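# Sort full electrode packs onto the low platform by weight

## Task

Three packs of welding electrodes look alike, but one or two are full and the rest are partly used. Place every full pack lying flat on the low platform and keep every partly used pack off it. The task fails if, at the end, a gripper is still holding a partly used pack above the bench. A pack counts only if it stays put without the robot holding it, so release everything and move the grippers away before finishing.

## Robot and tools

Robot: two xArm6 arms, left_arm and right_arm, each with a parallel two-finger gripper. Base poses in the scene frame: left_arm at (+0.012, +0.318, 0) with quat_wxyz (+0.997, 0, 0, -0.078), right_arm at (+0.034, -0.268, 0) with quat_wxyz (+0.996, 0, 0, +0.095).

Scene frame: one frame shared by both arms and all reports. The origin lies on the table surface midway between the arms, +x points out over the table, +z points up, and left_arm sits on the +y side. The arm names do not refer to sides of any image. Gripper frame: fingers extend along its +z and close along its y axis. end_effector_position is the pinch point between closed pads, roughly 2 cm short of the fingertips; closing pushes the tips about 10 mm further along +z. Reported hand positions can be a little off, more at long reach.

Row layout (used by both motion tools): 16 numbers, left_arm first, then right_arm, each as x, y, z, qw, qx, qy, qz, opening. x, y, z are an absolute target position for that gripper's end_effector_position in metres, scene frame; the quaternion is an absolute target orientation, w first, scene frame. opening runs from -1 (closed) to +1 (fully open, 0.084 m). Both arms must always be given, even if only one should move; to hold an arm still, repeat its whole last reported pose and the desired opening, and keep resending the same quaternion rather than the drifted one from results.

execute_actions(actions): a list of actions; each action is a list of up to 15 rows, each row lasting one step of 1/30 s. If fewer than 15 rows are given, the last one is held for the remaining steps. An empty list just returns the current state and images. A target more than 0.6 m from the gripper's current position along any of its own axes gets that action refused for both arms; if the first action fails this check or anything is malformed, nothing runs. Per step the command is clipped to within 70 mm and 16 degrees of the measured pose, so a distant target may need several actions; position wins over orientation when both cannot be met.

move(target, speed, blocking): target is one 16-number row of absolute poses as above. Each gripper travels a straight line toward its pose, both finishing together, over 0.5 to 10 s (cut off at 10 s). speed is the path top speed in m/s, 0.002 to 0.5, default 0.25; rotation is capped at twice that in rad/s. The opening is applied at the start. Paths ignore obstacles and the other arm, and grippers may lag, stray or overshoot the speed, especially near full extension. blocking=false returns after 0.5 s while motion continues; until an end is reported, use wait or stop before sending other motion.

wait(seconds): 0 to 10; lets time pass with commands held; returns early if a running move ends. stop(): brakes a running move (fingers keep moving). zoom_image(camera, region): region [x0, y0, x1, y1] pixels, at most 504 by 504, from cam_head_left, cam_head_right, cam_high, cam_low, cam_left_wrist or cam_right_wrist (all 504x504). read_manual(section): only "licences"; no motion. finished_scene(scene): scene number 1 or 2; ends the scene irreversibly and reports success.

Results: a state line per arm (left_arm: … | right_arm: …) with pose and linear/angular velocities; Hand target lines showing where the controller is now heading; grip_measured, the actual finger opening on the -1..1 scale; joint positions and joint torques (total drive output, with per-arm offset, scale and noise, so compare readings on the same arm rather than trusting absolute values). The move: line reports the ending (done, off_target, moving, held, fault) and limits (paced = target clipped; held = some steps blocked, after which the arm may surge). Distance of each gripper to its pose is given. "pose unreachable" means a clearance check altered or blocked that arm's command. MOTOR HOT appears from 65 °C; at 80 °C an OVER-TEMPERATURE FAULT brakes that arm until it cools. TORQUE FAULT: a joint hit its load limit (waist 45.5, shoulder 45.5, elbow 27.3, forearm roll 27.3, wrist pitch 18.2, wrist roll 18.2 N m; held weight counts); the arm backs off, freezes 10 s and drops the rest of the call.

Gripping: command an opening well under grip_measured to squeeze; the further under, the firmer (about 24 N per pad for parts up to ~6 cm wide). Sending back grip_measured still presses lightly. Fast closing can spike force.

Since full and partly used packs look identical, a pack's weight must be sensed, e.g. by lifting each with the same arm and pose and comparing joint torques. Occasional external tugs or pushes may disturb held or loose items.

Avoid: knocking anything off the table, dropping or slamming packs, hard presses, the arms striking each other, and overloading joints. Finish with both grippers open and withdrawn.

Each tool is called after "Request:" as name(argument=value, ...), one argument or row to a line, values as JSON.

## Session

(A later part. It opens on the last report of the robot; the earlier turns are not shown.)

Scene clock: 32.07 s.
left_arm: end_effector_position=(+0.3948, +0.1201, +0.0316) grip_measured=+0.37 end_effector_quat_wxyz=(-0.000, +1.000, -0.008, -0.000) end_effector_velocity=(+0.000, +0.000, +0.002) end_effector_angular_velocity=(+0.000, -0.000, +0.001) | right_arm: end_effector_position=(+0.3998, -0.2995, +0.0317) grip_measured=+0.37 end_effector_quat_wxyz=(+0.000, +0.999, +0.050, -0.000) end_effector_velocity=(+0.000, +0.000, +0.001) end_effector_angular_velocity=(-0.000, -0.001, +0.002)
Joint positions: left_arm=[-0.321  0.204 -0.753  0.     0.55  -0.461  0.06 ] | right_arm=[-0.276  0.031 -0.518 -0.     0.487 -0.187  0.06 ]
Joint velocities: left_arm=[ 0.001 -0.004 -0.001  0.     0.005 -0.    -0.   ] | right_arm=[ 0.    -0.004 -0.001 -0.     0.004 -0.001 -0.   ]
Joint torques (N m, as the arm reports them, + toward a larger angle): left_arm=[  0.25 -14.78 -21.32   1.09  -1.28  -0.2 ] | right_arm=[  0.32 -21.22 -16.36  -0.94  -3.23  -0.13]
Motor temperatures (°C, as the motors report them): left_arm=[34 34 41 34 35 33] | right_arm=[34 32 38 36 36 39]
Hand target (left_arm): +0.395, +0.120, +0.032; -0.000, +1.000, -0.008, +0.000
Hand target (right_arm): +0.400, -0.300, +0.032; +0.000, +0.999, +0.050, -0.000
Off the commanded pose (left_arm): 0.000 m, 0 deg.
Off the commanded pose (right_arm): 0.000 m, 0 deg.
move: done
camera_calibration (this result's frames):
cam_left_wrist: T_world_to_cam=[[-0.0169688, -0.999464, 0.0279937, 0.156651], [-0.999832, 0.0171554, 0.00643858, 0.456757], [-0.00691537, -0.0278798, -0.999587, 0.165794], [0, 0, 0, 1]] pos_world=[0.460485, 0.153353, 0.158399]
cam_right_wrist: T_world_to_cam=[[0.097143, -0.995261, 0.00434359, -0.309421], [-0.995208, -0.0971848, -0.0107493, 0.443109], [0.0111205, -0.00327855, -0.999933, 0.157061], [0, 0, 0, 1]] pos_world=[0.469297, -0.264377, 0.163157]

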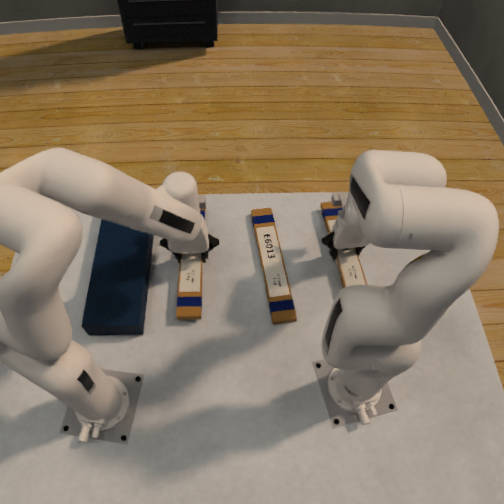

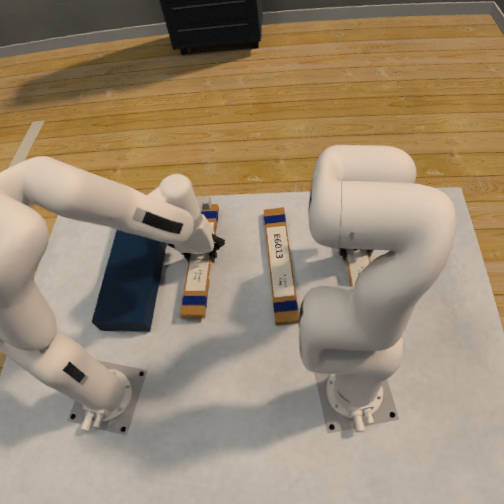

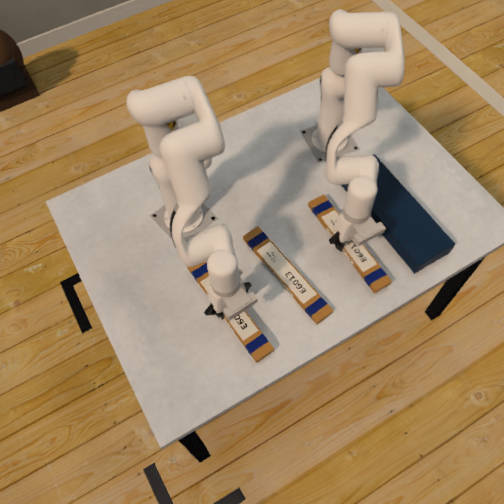

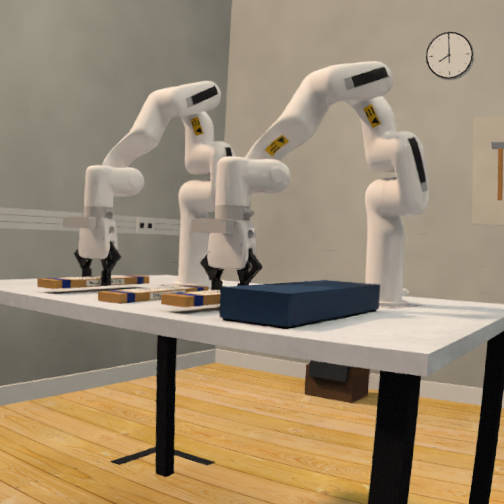

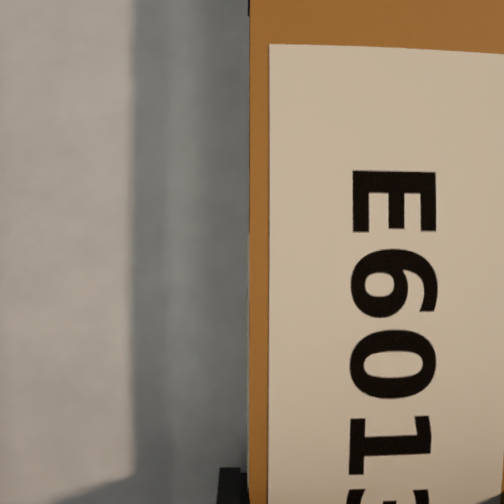

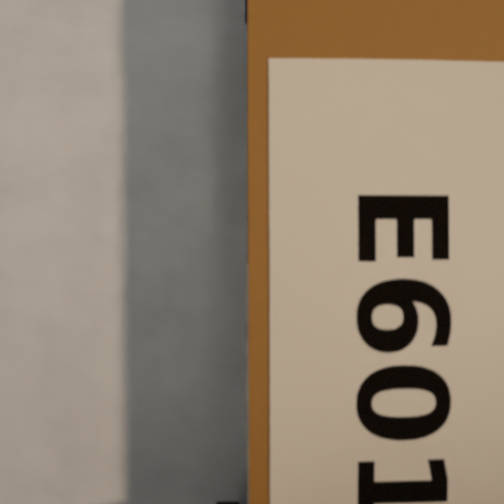

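Request:
move(
  target=[0.395,0.120,0.018,0,1,-0.008,0,-1,0.400,-0.31,0.04,0,0.9987,0.05,0,-1],
  speed=0.04,
)

Request:
execute_actions(
  actions=[
    [[0.395,0.120,0.018,0,1,-0.008,0,1,0.400,-0.31,0.04,0,0.9987,0.05,0,-1]],
  ],
)

Request:
move(
  target=[0.395,0.120,0.065,0,1,-0.008,0,1,0.400,-0.35,0.04,0,0.9987,0.05,0,-1],
  speed=0.12,
)

Request:
move(
  target=[0.386,-0.092,0.05,0,0.9984,0.057,0,1,0.400,-0.38,0.04,0,0.9987,0.05,0,-1],
)

Scene clock: 39.07 s.
left_arm: end_effector_position=(+0.3950, +0.1200, +0.0182) grip_measured=+0.37 end_effector_quat_wxyz=(+0.000, +1.000, -0.008, +0.000) end_effector_velocity=(+0.002, -0.002, +0.000) end_effector_angular_velocity=(-0.003, -0.006, -0.003) | right_arm: end_effector_position=(+0.3999, -0.3099, +0.0399) grip_measured=+0.37 end_effector_quat_wxyz=(+0.000, +0.999, +0.050, -0.000) end_effector_velocity=(-0.001, -0.001, +0.000) end_effector_angular_velocity=(+0.001, +0.003, +0.002)
Joint positions: left_arm=[-0.321  0.241 -0.752 -0.     0.511 -0.46   0.06 ] | right_arm=[-0.304  0.008 -0.524 -0.     0.516 -0.215  0.059]
Joint velocities: left_arm=[-0.002  0.003 -0.003  0.    -0.007  0.    -0.   ] | right_arm=[-0.003 -0.002 -0.001  0.     0.006 -0.005 -0.   ]
Joint torques (N m, as the arm reports them, + toward a larger angle): left_arm=[  0.4  -15.13 -20.51   1.14  -1.33  -0.26] | right_arm=[  0.5  -21.16 -16.72  -0.66  -3.24  -0.26]
Motor temperatures (°C, as the motors report them): left_arm=[34 34 41 34 35 33] | right_arm=[34 32 38 36 36 39]
Hand target (left_arm): +0.395, +0.120, +0.018; +0.000, +1.000, -0.008, -0.000
Hand target (right_arm): +0.400, -0.310, +0.040; +0.000, +0.999, +0.050, -0.000
Off the commanded pose (left_arm): 0.000 m, 0 deg.
Off the commanded pose (right_arm): 0.000 m, 0 deg.
move: done
camera_calibration (this result's frames):
cam_left_wrist: T_world_to_cam=[[-0.0170952, -0.999446, 0.0285691, 0.156898], [-0.999835, 0.0172657, 0.00573287, 0.457055], [-0.00622295, -0.0284664, -0.999575, 0.152209], [0, 0, 0, 1]] pos_world=[0.460609, 0.153253, 0.145042]
cam_right_wrist: T_world_to_cam=[[0.0971314, -0.995261, 0.00451787, -0.319832], [-0.995205, -0.0971765, -0.0111445, 0.442338], [0.0115307, -0.00341372, -0.999928, 0.164971], [0, 0, 0, 1]] pos_world=[0.46938, -0.274769, 0.171333]

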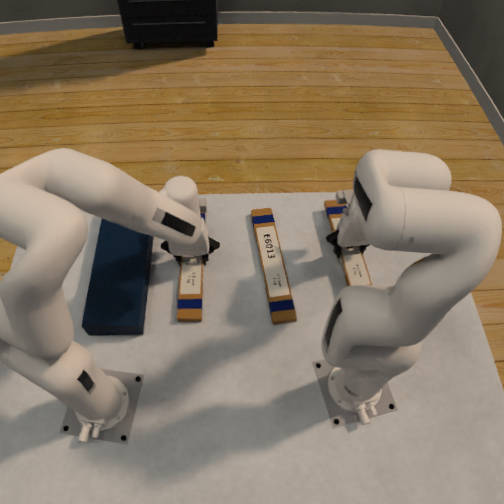

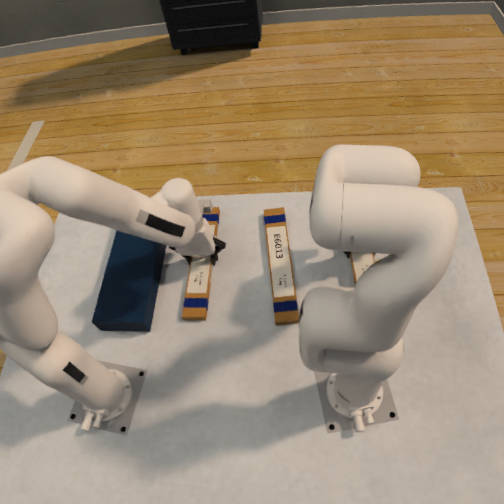

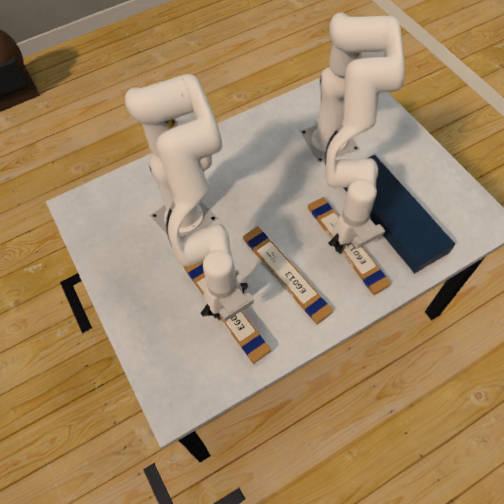

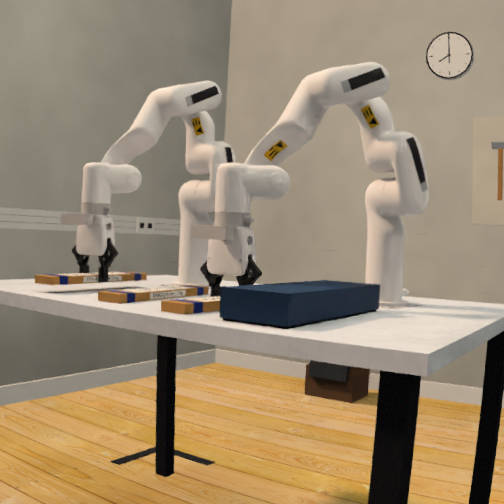

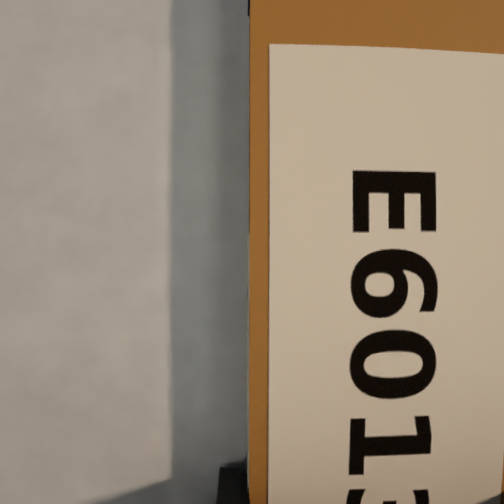

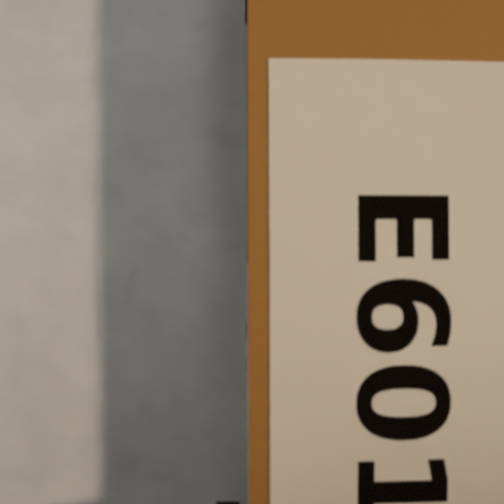

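Scene clock: 39.57 s.
left_arm: end_effector_position=(+0.3951, +0.1199, +0.0181) grip_measured=+1.00 end_effector_quat_wxyz=(+0.000, +1.000, -0.008, +0.000) end_effector_velocity=(-0.000, +0.001, -0.000) end_effector_angular_velocity=(+0.000, +0.001, +0.001) | right_arm: end_effector_position=(+0.4000, -0.3100, +0.0400) grip_measured=+0.37 end_effector_quat_wxyz=(+0.000, +0.999, +0.050, -0.000) end_effector_velocity=(+0.000, -0.001, +0.000) end_effector_angular_velocity=(-0.000, -0.000, -0.001)
Joint positions: left_arm=[-0.321  0.241 -0.752  0.     0.511 -0.461  0.084] | right_arm=[-0.305  0.008 -0.524  0.     0.516 -0.215  0.059]
Joint velocities: left_arm=[ 0.001 -0.     0.001  0.     0.    -0.     0.   ] | right_arm=[-0.003 -0.    -0.001 -0.     0.001 -0.002  0.   ]
Joint torques (N m, as the arm reports them, + toward a larger angle): left_arm=[  0.53 -13.67 -18.44   1.05  -1.03  -0.17] | right_arm=[  0.23 -21.22 -16.67  -0.85  -3.25  -0.12]
Motor temperatures (°C, as the motors report them): left_arm=[34 34 41 34 35 33] | right_arm=[34 32 38 36 36 39]
Hand target (left_arm): +0.395, +0.120, +0.018; +0.000, +1.000, -0.008, -0.000
Hand target (right_arm): +0.400, -0.310, +0.040; +0.000, +0.999, +0.050, -0.000
Off the commanded pose (left_arm): 0.000 m, 0 deg.
Off the commanded pose (right_arm): 0.000 m, 0 deg.
camera_calibration (this result's frames):
cam_left_wrist: T_world_to_cam=[[-0.0170487, -0.999445, 0.0286206, 0.156851], [-0.999837, 0.0172106, 0.0054188, 0.457194], [-0.00590837, -0.0285236, -0.999576, 0.15202], [0, 0, 0, 1]] pos_world=[0.460692, 0.153232, 0.144989]
cam_right_wrist: T_world_to_cam=[[0.0971772, -0.995258, 0.00434965, -0.31994], [-0.995199, -0.0972207, -0.0112688, 0.442412], [0.0116382, -0.0032337, -0.999927, 0.165097], [0, 0, 0, 1]] pos_world=[0.469458, -0.274878, 0.171462]

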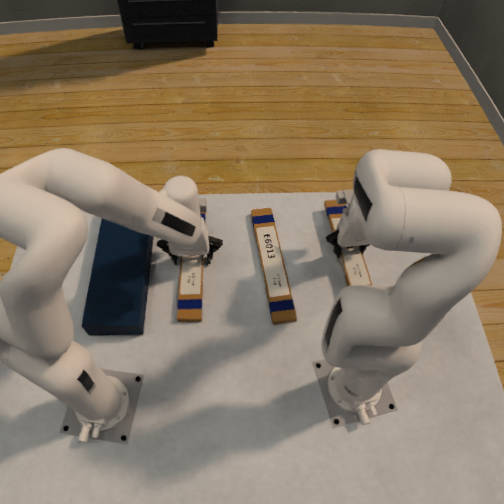

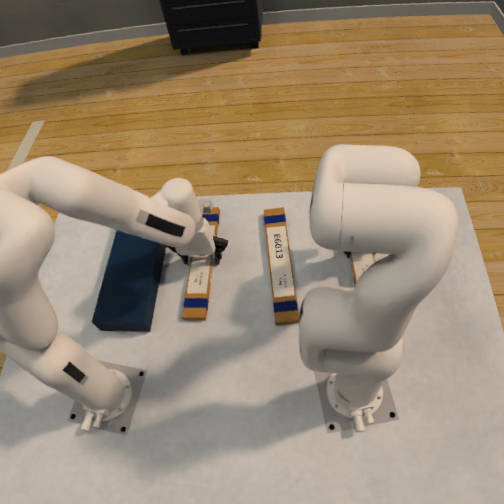

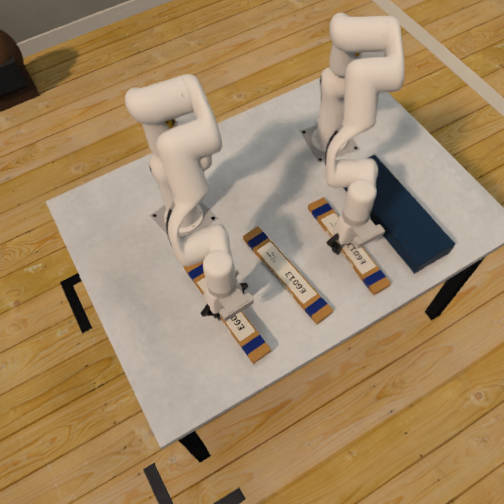

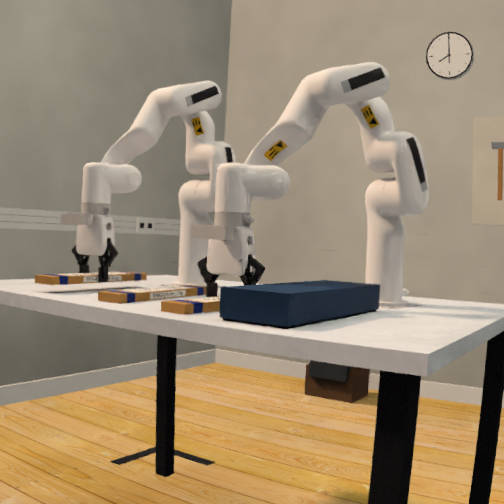

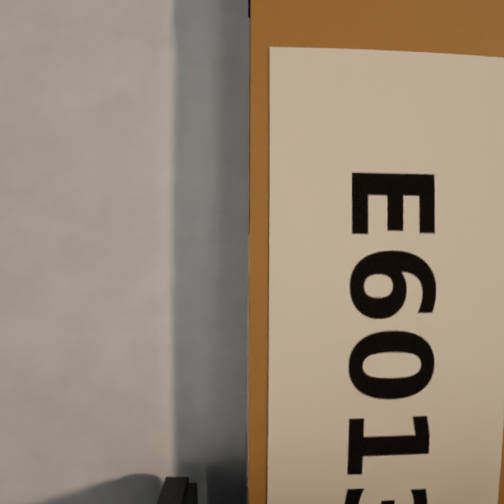

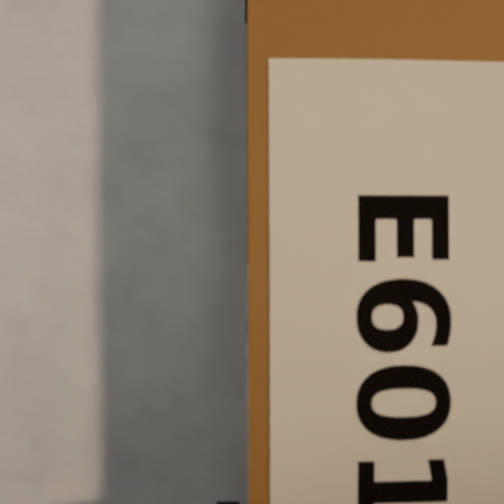

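Scene clock: 40.43 s.
left_arm: end_effector_position=(+0.3949, +0.1202, +0.0645) grip_measured=+1.00 end_effector_quat_wxyz=(-0.000, +1.000, -0.008, -0.000) end_effector_velocity=(+0.001, +0.000, +0.003) end_effector_angular_velocity=(-0.000, -0.001, +0.001) | right_arm: end_effector_position=(+0.3998, -0.3498, +0.0400) grip_measured=+0.37 end_effector_quat_wxyz=(+0.000, +0.999, +0.050, -0.000) end_effector_velocity=(+0.001, -0.001, +0.000) end_effector_angular_velocity=(+0.000, -0.002, +0.005)
Joint positions: left_arm=[-0.321  0.12  -0.765  0.001  0.646 -0.461  0.084] | right_arm=[-0.41   0.027 -0.548 -0.001  0.521 -0.32   0.059]
Joint velocities: left_arm=[ 0.001 -0.005 -0.003  0.     0.007 -0.     0.   ] | right_arm=[-0.003  0.001 -0.002  0.002 -0.    -0.009  0.   ]
Joint torques (N m, as the arm reports them, + toward a larger angle): left_arm=[  0.33 -12.59 -20.28   1.11  -1.02  -0.33] | right_arm=[  0.11 -21.61 -16.81  -0.74  -3.26  -0.1 ]
Motor temperatures (°C, as the motors report them): left_arm=[34 34 41 34 35 33] | right_arm=[34 32 38 36 36 39]
Hand target (left_arm): +0.395, +0.120, +0.065; -0.000, +1.000, -0.008, +0.000
Hand target (right_arm): +0.400, -0.350, +0.040; +0.000, +0.999, +0.050, -0.000
Off the commanded pose (left_arm): 0.001 m, 0 deg.
Off the commanded pose (right_arm): 0.000 m, 0 deg.
move: done
camera_calibration (this result's frames):
cam_left_wrist: T_world_to_cam=[[-0.016804, -0.999473, 0.0277726, 0.155714], [-0.999836, 0.0169867, 0.00635473, 0.456678], [-0.00682315, -0.0276613, -0.999594, 0.198605], [0, 0, 0, 1]] pos_world=[0.460575, 0.153369, 0.191298]
cam_right_wrist: T_world_to_cam=[[0.0974052, -0.995234, 0.00473153, -0.35966], [-0.99518, -0.0974519, -0.0109267, 0.438231], [0.0113357, -0.00364441, -0.999929, 0.16494], [0, 0, 0, 1]] pos_world=[0.469282, -0.314638, 0.171419]

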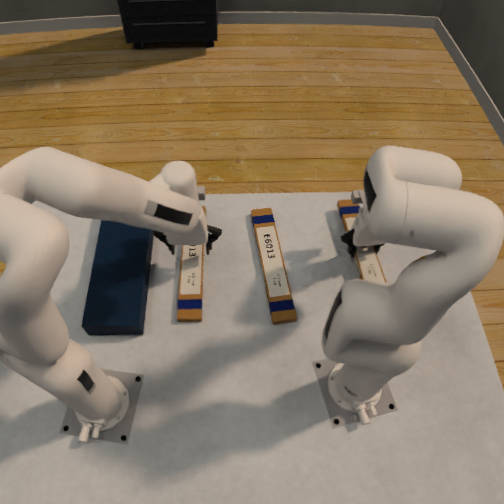

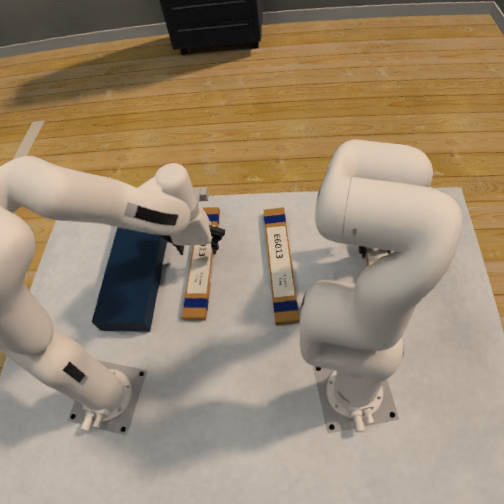

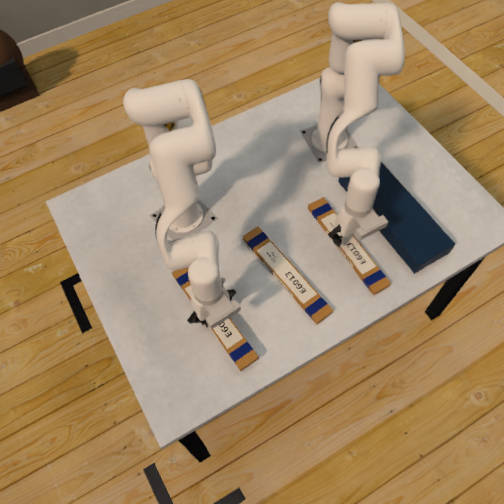

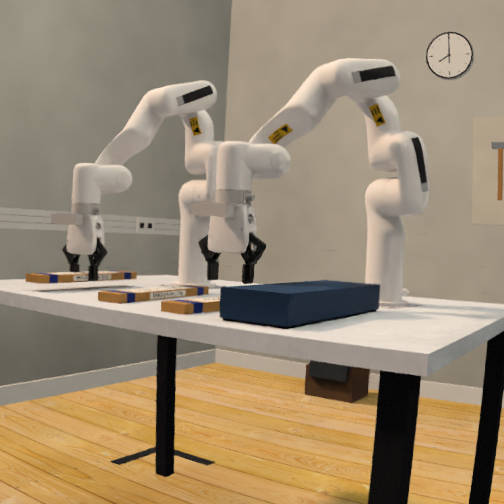

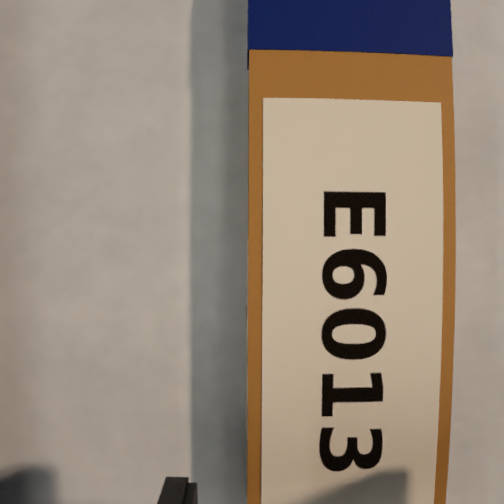

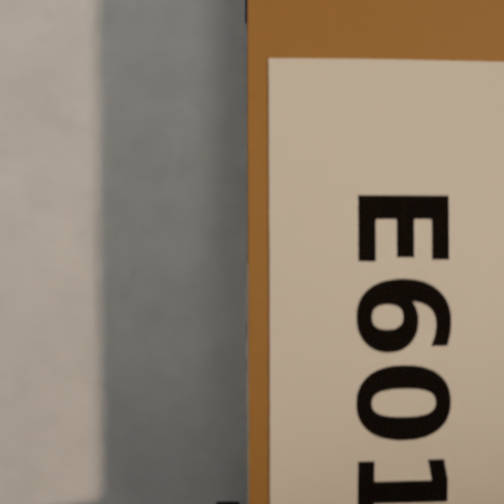

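Scene clock: 41.87 s.
left_arm: end_effector_position=(+0.3863, -0.0914, +0.0499) grip_measured=+1.00 end_effector_quat_wxyz=(-0.000, +0.998, +0.057, +0.001) end_effector_velocity=(-0.001, -0.003, -0.001) end_effector_angular_velocity=(+0.003, +0.003, -0.002) | right_arm: end_effector_position=(+0.3999, -0.3800, +0.0400) grip_measured=+0.37 end_effector_quat_wxyz=(+0.000, +0.999, +0.050, -0.000) end_effector_velocity=(+0.001, +0.000, +0.000) end_effector_angular_velocity=(-0.000, -0.002, +0.003)
Joint positions: left_arm=[-0.674  0.498 -1.275  0.002  0.776 -0.946  0.084] | right_arm=[-0.487  0.049 -0.576 -0.001  0.527 -0.398  0.06 ]
Joint velocities: left_arm=[-0.006  0.009 -0.012 -0.     0.008 -0.004  0.   ] | right_arm=[ 0.001  0.    -0.001  0.    -0.    -0.002  0.   ]
Joint torques (N m, as the arm reports them, + toward a larger angle): left_arm=[  0.16 -18.44 -21.89   1.08  -0.93  -0.17] | right_arm=[  0.33 -22.31 -16.93  -0.82  -3.15  -0.06]
Motor temperatures (°C, as the motors report them): left_arm=[34 34 41 34 35 33] | right_arm=[34 32 38 36 36 39]
Hand target (left_arm): +0.386, -0.092, +0.050; -0.000, +0.998, +0.057, +0.001
Hand target (right_arm): +0.400, -0.380, +0.040; +0.000, +0.999, +0.050, -0.000
Off the commanded pose (left_arm): 0.001 m, 0 deg.
Off the commanded pose (right_arm): 0.000 m, 0 deg.
move: done
camera_calibration (this result's frames):
cam_left_wrist: T_world_to_cam=[[0.113256, -0.99316, 0.028412, -0.105199], [-0.993565, -0.11318, 0.00428958, 0.437512], [-0.00104458, -0.028715, -0.999587, 0.175825], [0, 0, 0, 1]] pos_world=[0.446794, -0.0499133, 0.176864]
cam_right_wrist: T_world_to_cam=[[0.0972434, -0.99525, 0.00458818, -0.389652], [-0.995194, -0.0972891, -0.0110851, 0.435443], [0.0114788, -0.00348819, -0.999928, 0.164861], [0, 0, 0, 1]] pos_world=[0.469349, -0.344862, 0.171464]

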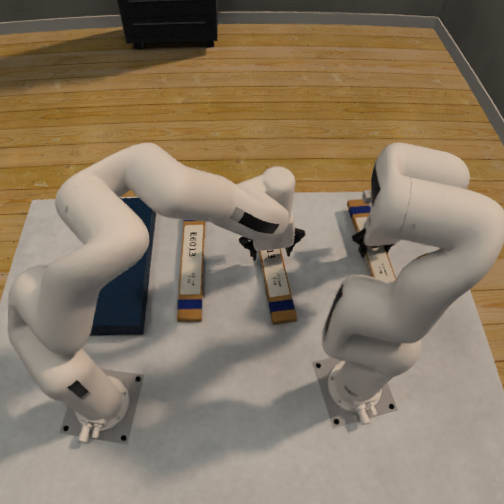

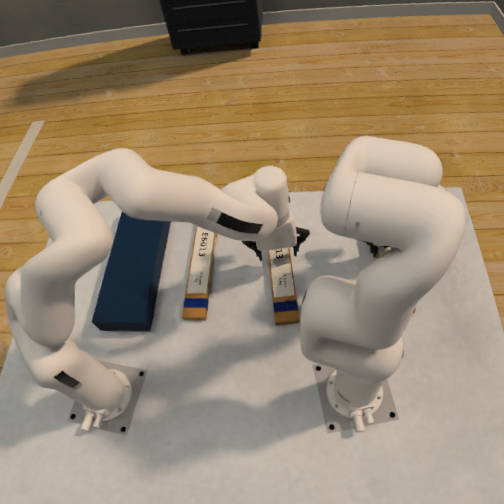

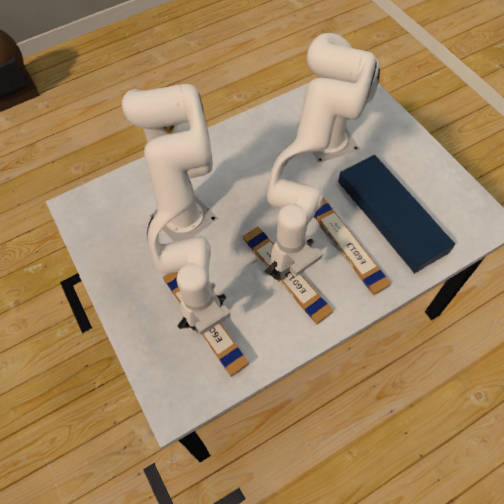

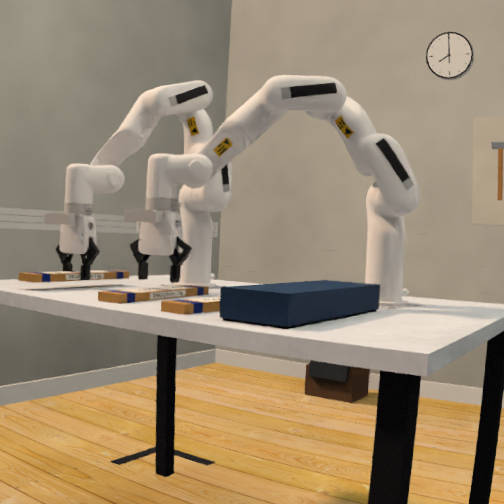

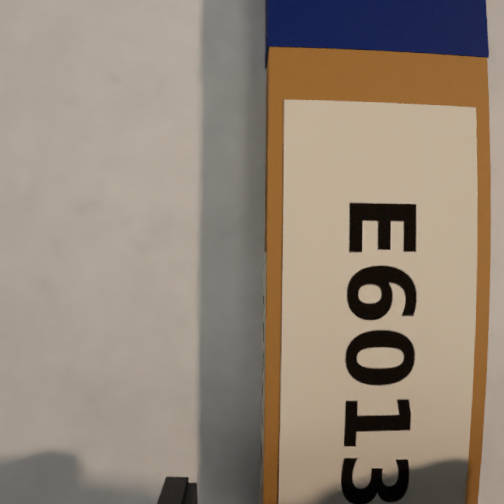

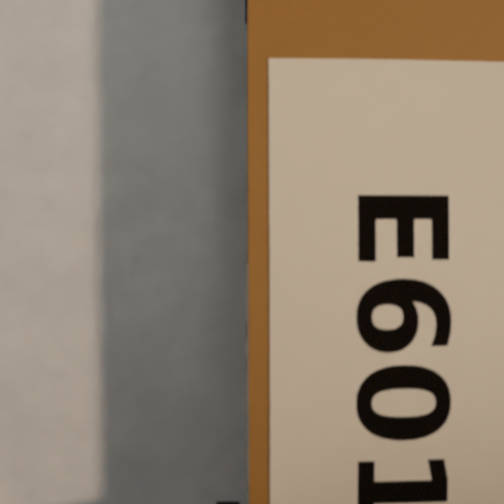

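Request:
move(
  target=[0.381,-0.096,0.018,0,0.9987,0.051,0,0.7,0.400,-0.38,0.04,0,0.9987,0.05,0,-1],
  speed=0.06,
)

Request:
execute_actions(
  actions=[
    [[0.381,-0.096,0.018,0,0.9987,0.051,0,-0.2,0.400,-0.38,0.04,0,0.9987,0.05,0,-1]],
    [[0.381,-0.096,0.018,0,0.9987,0.051,0,-1,0.400,-0.38,0.04,0,0.9987,0.05,0,-1]],
  ],
)

Request:
move(
  target=[0.386,-0.092,0.05,0,0.9987,0.051,0,-1,0.400,-0.38,0.04,0,0.9987,0.05,0,-1],
  speed=0.06,
)

Scene clock: 48.50 s.
left_arm: end_effector_position=(+0.3811, -0.0961, +0.0184) grip_measured=+0.70 end_effector_quat_wxyz=(+0.000, +0.999, +0.051, +0.000) end_effector_velocity=(-0.000, -0.001, -0.001) end_effector_angular_velocity=(-0.001, -0.001, -0.002) | right_arm: end_effector_position=(+0.4000, -0.3800, +0.0400) grip_measured=+0.37 end_effector_quat_wxyz=(+0.000, +0.999, +0.050, -0.000) end_effector_velocity=(+0.001, -0.000, +0.000) end_effector_angular_velocity=(-0.001, -0.001, +0.000)
Joint positions: left_arm=[-0.687  0.561 -1.269 -0.     0.708 -0.944  0.073] | right_arm=[-0.487  0.049 -0.576  0.     0.527 -0.398  0.06 ]
Joint velocities: left_arm=[-0.001  0.003 -0.001  0.    -0.004  0.     0.   ] | right_arm=[ 0.     0.    -0.001 -0.    -0.     0.     0.   ]
Joint torques (N m, as the arm reports them, + toward a larger angle): left_arm=[  0.47 -18.71 -20.93   1.12  -1.    -0.24] | right_arm=[  0.   -22.05 -16.83  -0.68  -3.25  -0.11]
Motor temperatures (°C, as the motors report them): left_arm=[34 34 41 34 35 33] | right_arm=[34 32 38 36 36 39]
Hand target (left_arm): +0.381, -0.096, +0.018; +0.000, +0.999, +0.051, -0.000
Hand target (right_arm): +0.400, -0.380, +0.040; +0.000, +0.999, +0.050, +0.000
Off the commanded pose (left_arm): 0.000 m, 0 deg.
Off the commanded pose (right_arm): 0.000 m, 0 deg.
move: done
camera_calibration (this result's frames):
cam_left_wrist: T_world_to_cam=[[0.100737, -0.994489, 0.02905, -0.103735], [-0.99491, -0.100619, 0.00549539, 0.433694], [-0.00254213, -0.0294557, -0.999563, 0.1447], [0, 0, 0, 1]] pos_world=[0.442304, -0.0552632, 0.145267]
cam_right_wrist: T_world_to_cam=[[0.0971651, -0.995259, 0.00435224, -0.389611], [-0.9952, -0.0972087, -0.0112902, 0.435619], [0.0116598, -0.00323433, -0.999927, 0.164869], [0, 0, 0, 1]] pos_world=[0.469463, -0.344884, 0.171471]

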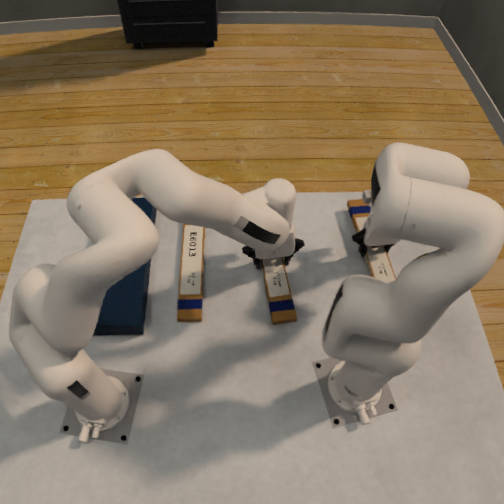

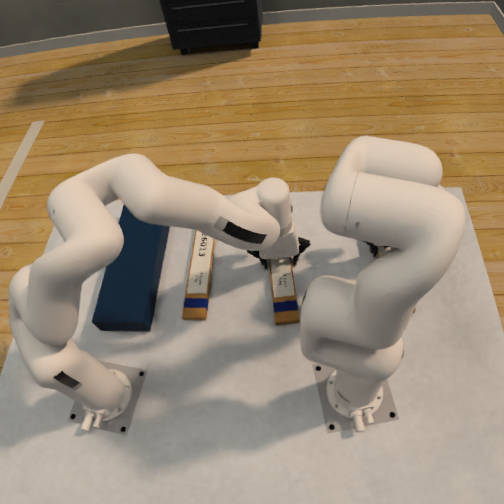

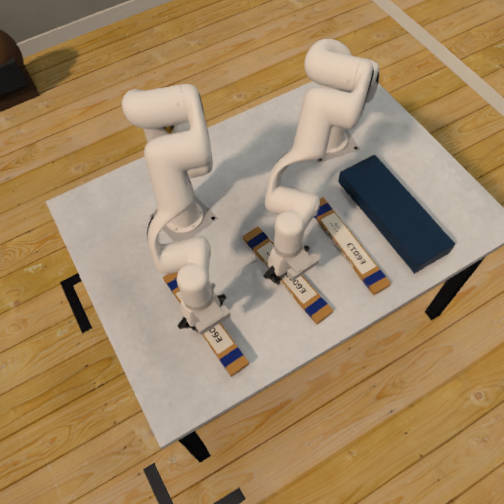

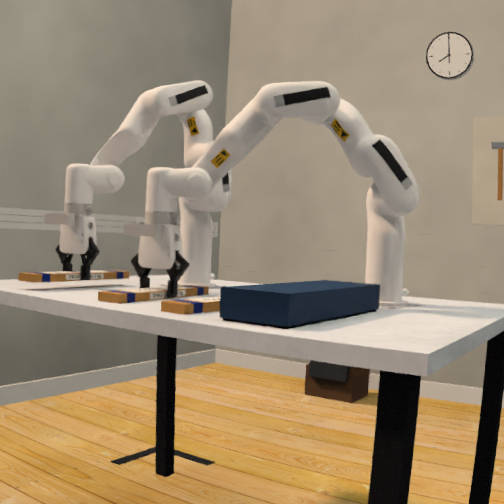

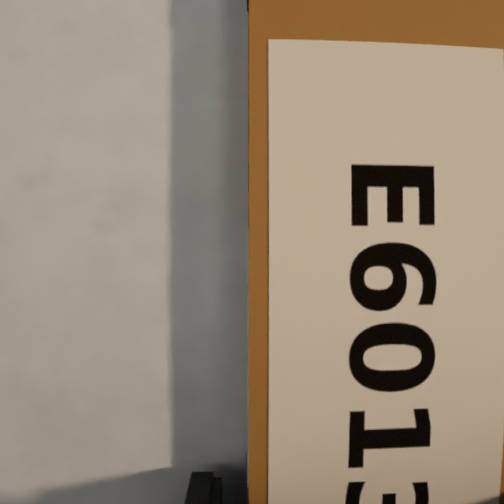

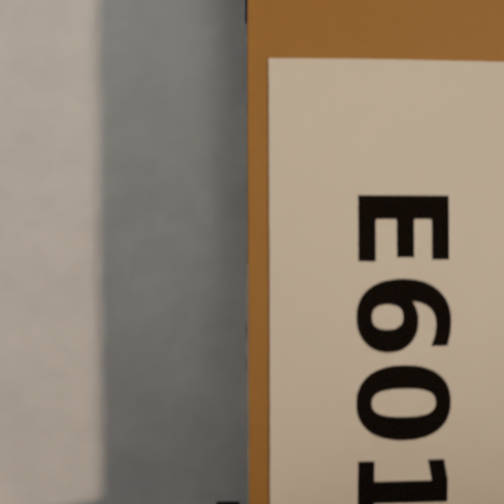

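Scene clock: 49.50 s.
left_arm: end_effector_position=(+0.3811, -0.0962, +0.0182) grip_measured=+0.37 end_effector_quat_wxyz=(+0.000, +0.999, +0.051, +0.000) end_effector_velocity=(+0.000, +0.000, -0.000) end_effector_angular_velocity=(-0.001, +0.001, +0.002) | right_arm: end_effector_position=(+0.4000, -0.3800, +0.0400) grip_measured=+0.37 end_effector_quat_wxyz=(-0.000, +0.999, +0.050, +0.000) end_effector_velocity=(-0.001, -0.000, -0.001) end_effector_angular_velocity=(+0.000, +0.001, -0.001)
Joint positions: left_arm=[-0.687  0.561 -1.27  -0.     0.708 -0.945  0.06 ] | right_arm=[-0.487  0.049 -0.576  0.     0.527 -0.398  0.06 ]
Joint velocities: left_arm=[ 0.001  0.     0.    -0.002 -0.     0.     0.   ] | right_arm=[-0.001  0.     0.002 -0.    -0.001  0.    -0.   ]
Joint torques (N m, as the arm reports them, + toward a larger angle): left_arm=[  1.31 -17.03 -19.5    1.12  -0.96  -0.22] | right_arm=[  0.16 -22.23 -16.81  -0.74  -3.17  -0.07]
Motor temperatures (°C, as the motors report them): left_arm=[34 34 41 34 35 33] | right_arm=[34 32 38 36 37 39]
Hand target (left_arm): +0.381, -0.096, +0.018; +0.000, +0.999, +0.051, -0.000
Hand target (right_arm): +0.400, -0.380, +0.040; -0.000, +0.999, +0.050, +0.000
Off the commanded pose (left_arm): 0.000 m, 0 deg.
Off the commanded pose (right_arm): 0.000 m, 0 deg.
camera_calibration (this result's frames):
cam_left_wrist: T_world_to_cam=[[0.100736, -0.994495, 0.0288442, -0.103768], [-0.99491, -0.100618, 0.00552239, 0.433659], [-0.00258975, -0.0292537, -0.999569, 0.144531], [0, 0, 0, 1]] pos_world=[0.442279, -0.0553352, 0.145066]
cam_right_wrist: T_world_to_cam=[[0.0971655, -0.995259, 0.0043503, -0.38961], [-0.9952, -0.0972091, -0.0112922, 0.435621], [0.0116615, -0.00323221, -0.999927, 0.164869], [0, 0, 0, 1]] pos_world=[0.469464, -0.344884, 0.171471]

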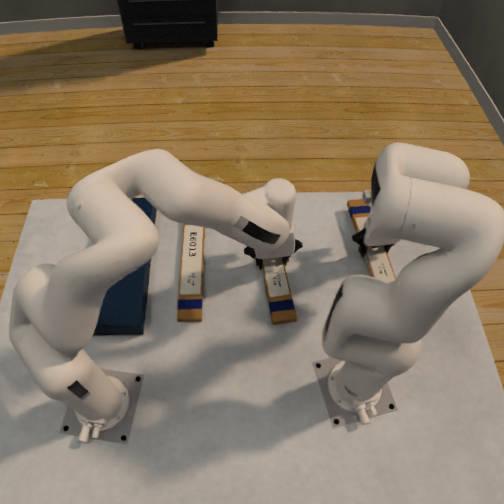

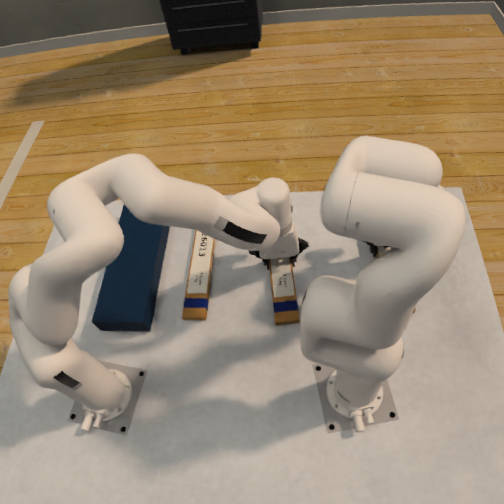

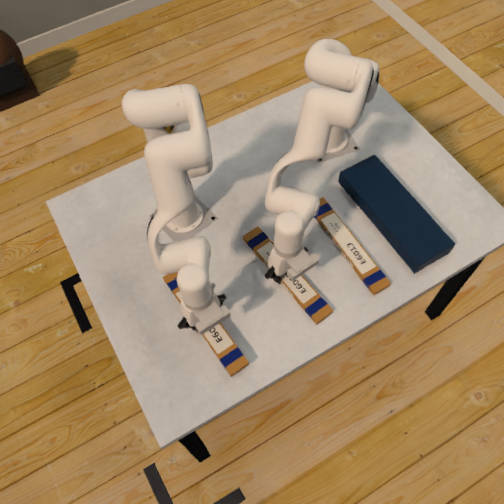

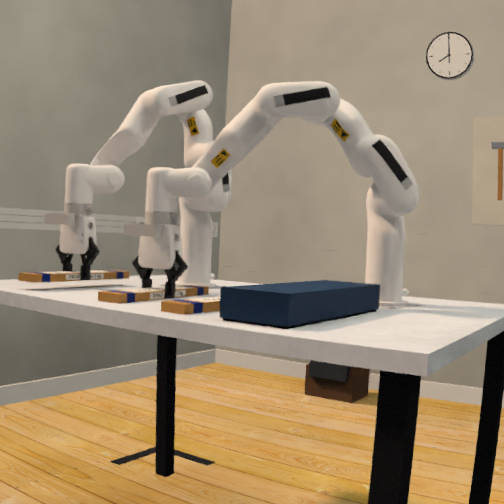

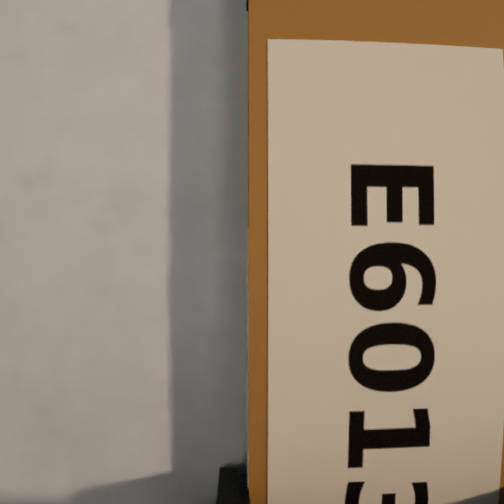

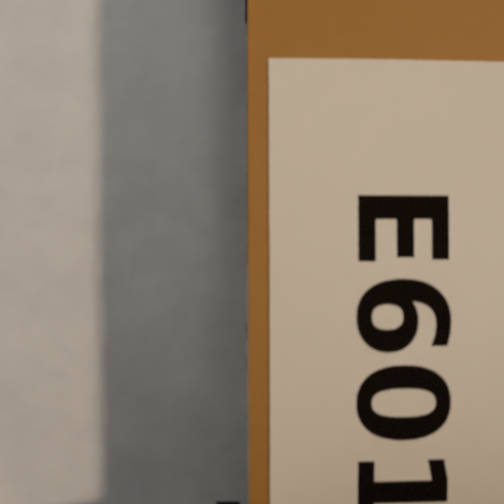

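Scene clock: 50.40 s.
left_arm: end_effector_position=(+0.3858, -0.0918, +0.0494) grip_measured=+0.37 end_effector_quat_wxyz=(-0.000, +0.999, +0.051, -0.000) end_effector_velocity=(-0.001, +0.002, +0.000) end_effector_angular_velocity=(+0.003, +0.004, +0.002) | right_arm: end_effector_position=(+0.4000, -0.3800, +0.0400) grip_measured=+0.37 end_effector_quat_wxyz=(-0.000, +0.999, +0.050, -0.000) end_effector_velocity=(-0.000, -0.001, +0.000) end_effector_angular_velocity=(+0.000, +0.000, -0.001)
Joint positions: left_arm=[-0.675  0.5   -1.277  0.     0.778 -0.933  0.06 ] | right_arm=[-0.487  0.049 -0.576  0.     0.527 -0.398  0.059]
Joint velocities: left_arm=[ 0.001 -0.002  0.001 -0.001  0.006  0.    -0.   ] | right_arm=[-0.001  0.    -0.001  0.     0.001 -0.001 -0.   ]
Joint torques (N m, as the arm reports them, + toward a larger angle): left_arm=[  0.22 -22.87 -27.59   1.11  -1.8   -0.06] | right_arm=[  0.16 -22.33 -16.89  -0.92  -3.28  -0.07]
Motor temperatures (°C, as the motors report them): left_arm=[34 34 41 34 35 33] | right_arm=[34 33 38 36 37 39]
Hand target (left_arm): +0.386, -0.092, +0.050; -0.000, +0.999, +0.051, +0.000
Hand target (right_arm): +0.400, -0.380, +0.040; -0.000, +0.999, +0.050, -0.000
Off the commanded pose (left_arm): 0.001 m, 0 deg.
Off the commanded pose (right_arm): 0.000 m, 0 deg.
move: done
camera_calibration (this result's frames):
cam_left_wrist: T_world_to_cam=[[0.10092, -0.994516, 0.0274321, -0.100798], [-0.994888, -0.100781, 0.00639722, 0.438533], [-0.00359751, -0.0279375, -0.999603, 0.176303], [0, 0, 0, 1]] pos_world=[0.447098, -0.0511235, 0.176193]
cam_right_wrist: T_world_to_cam=[[0.0971654, -0.995259, 0.00435036, -0.38961], [-0.9952, -0.0972091, -0.0112921, 0.435621], [0.0116614, -0.00323228, -0.999927, 0.164869], [0, 0, 0, 1]] pos_world=[0.469464, -0.344884, 0.171471]

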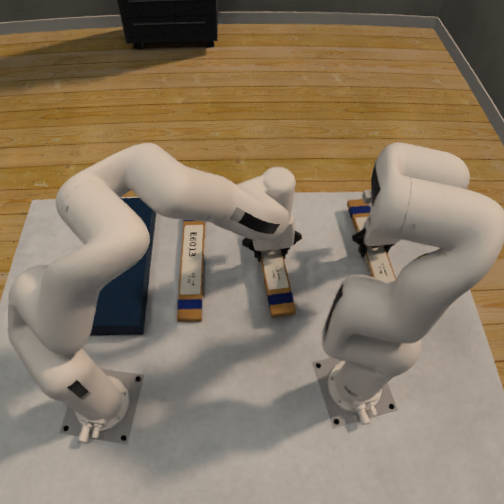

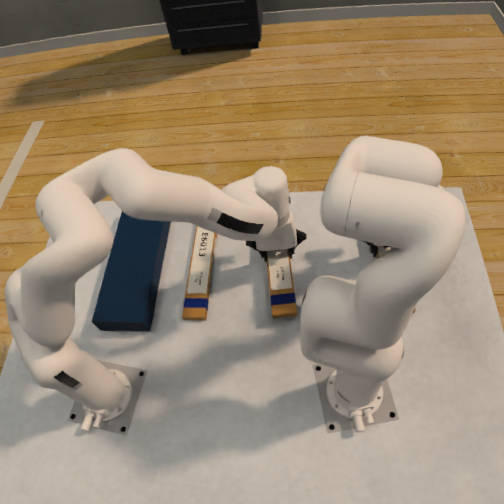

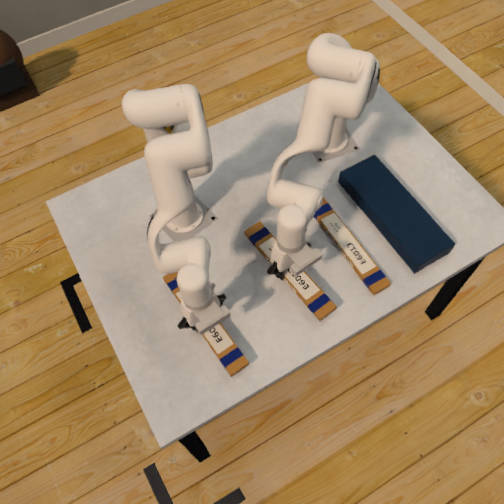

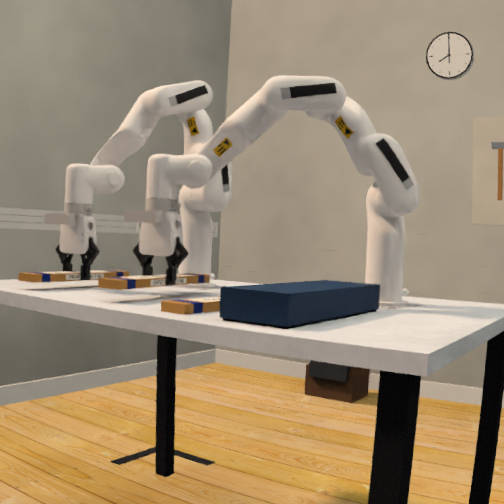

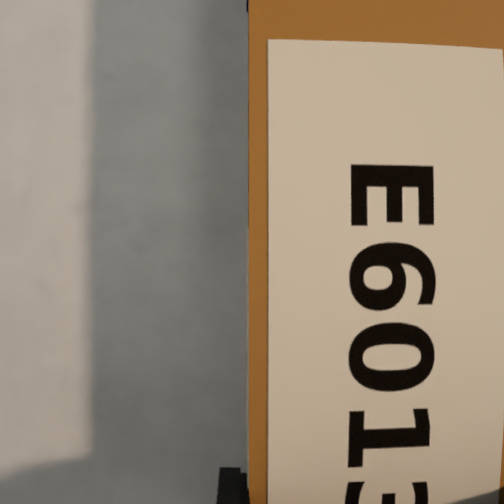

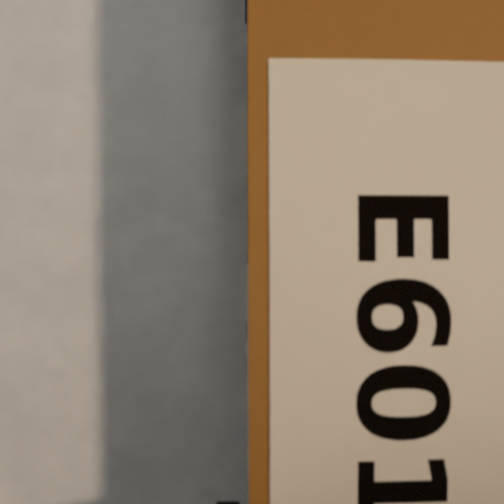

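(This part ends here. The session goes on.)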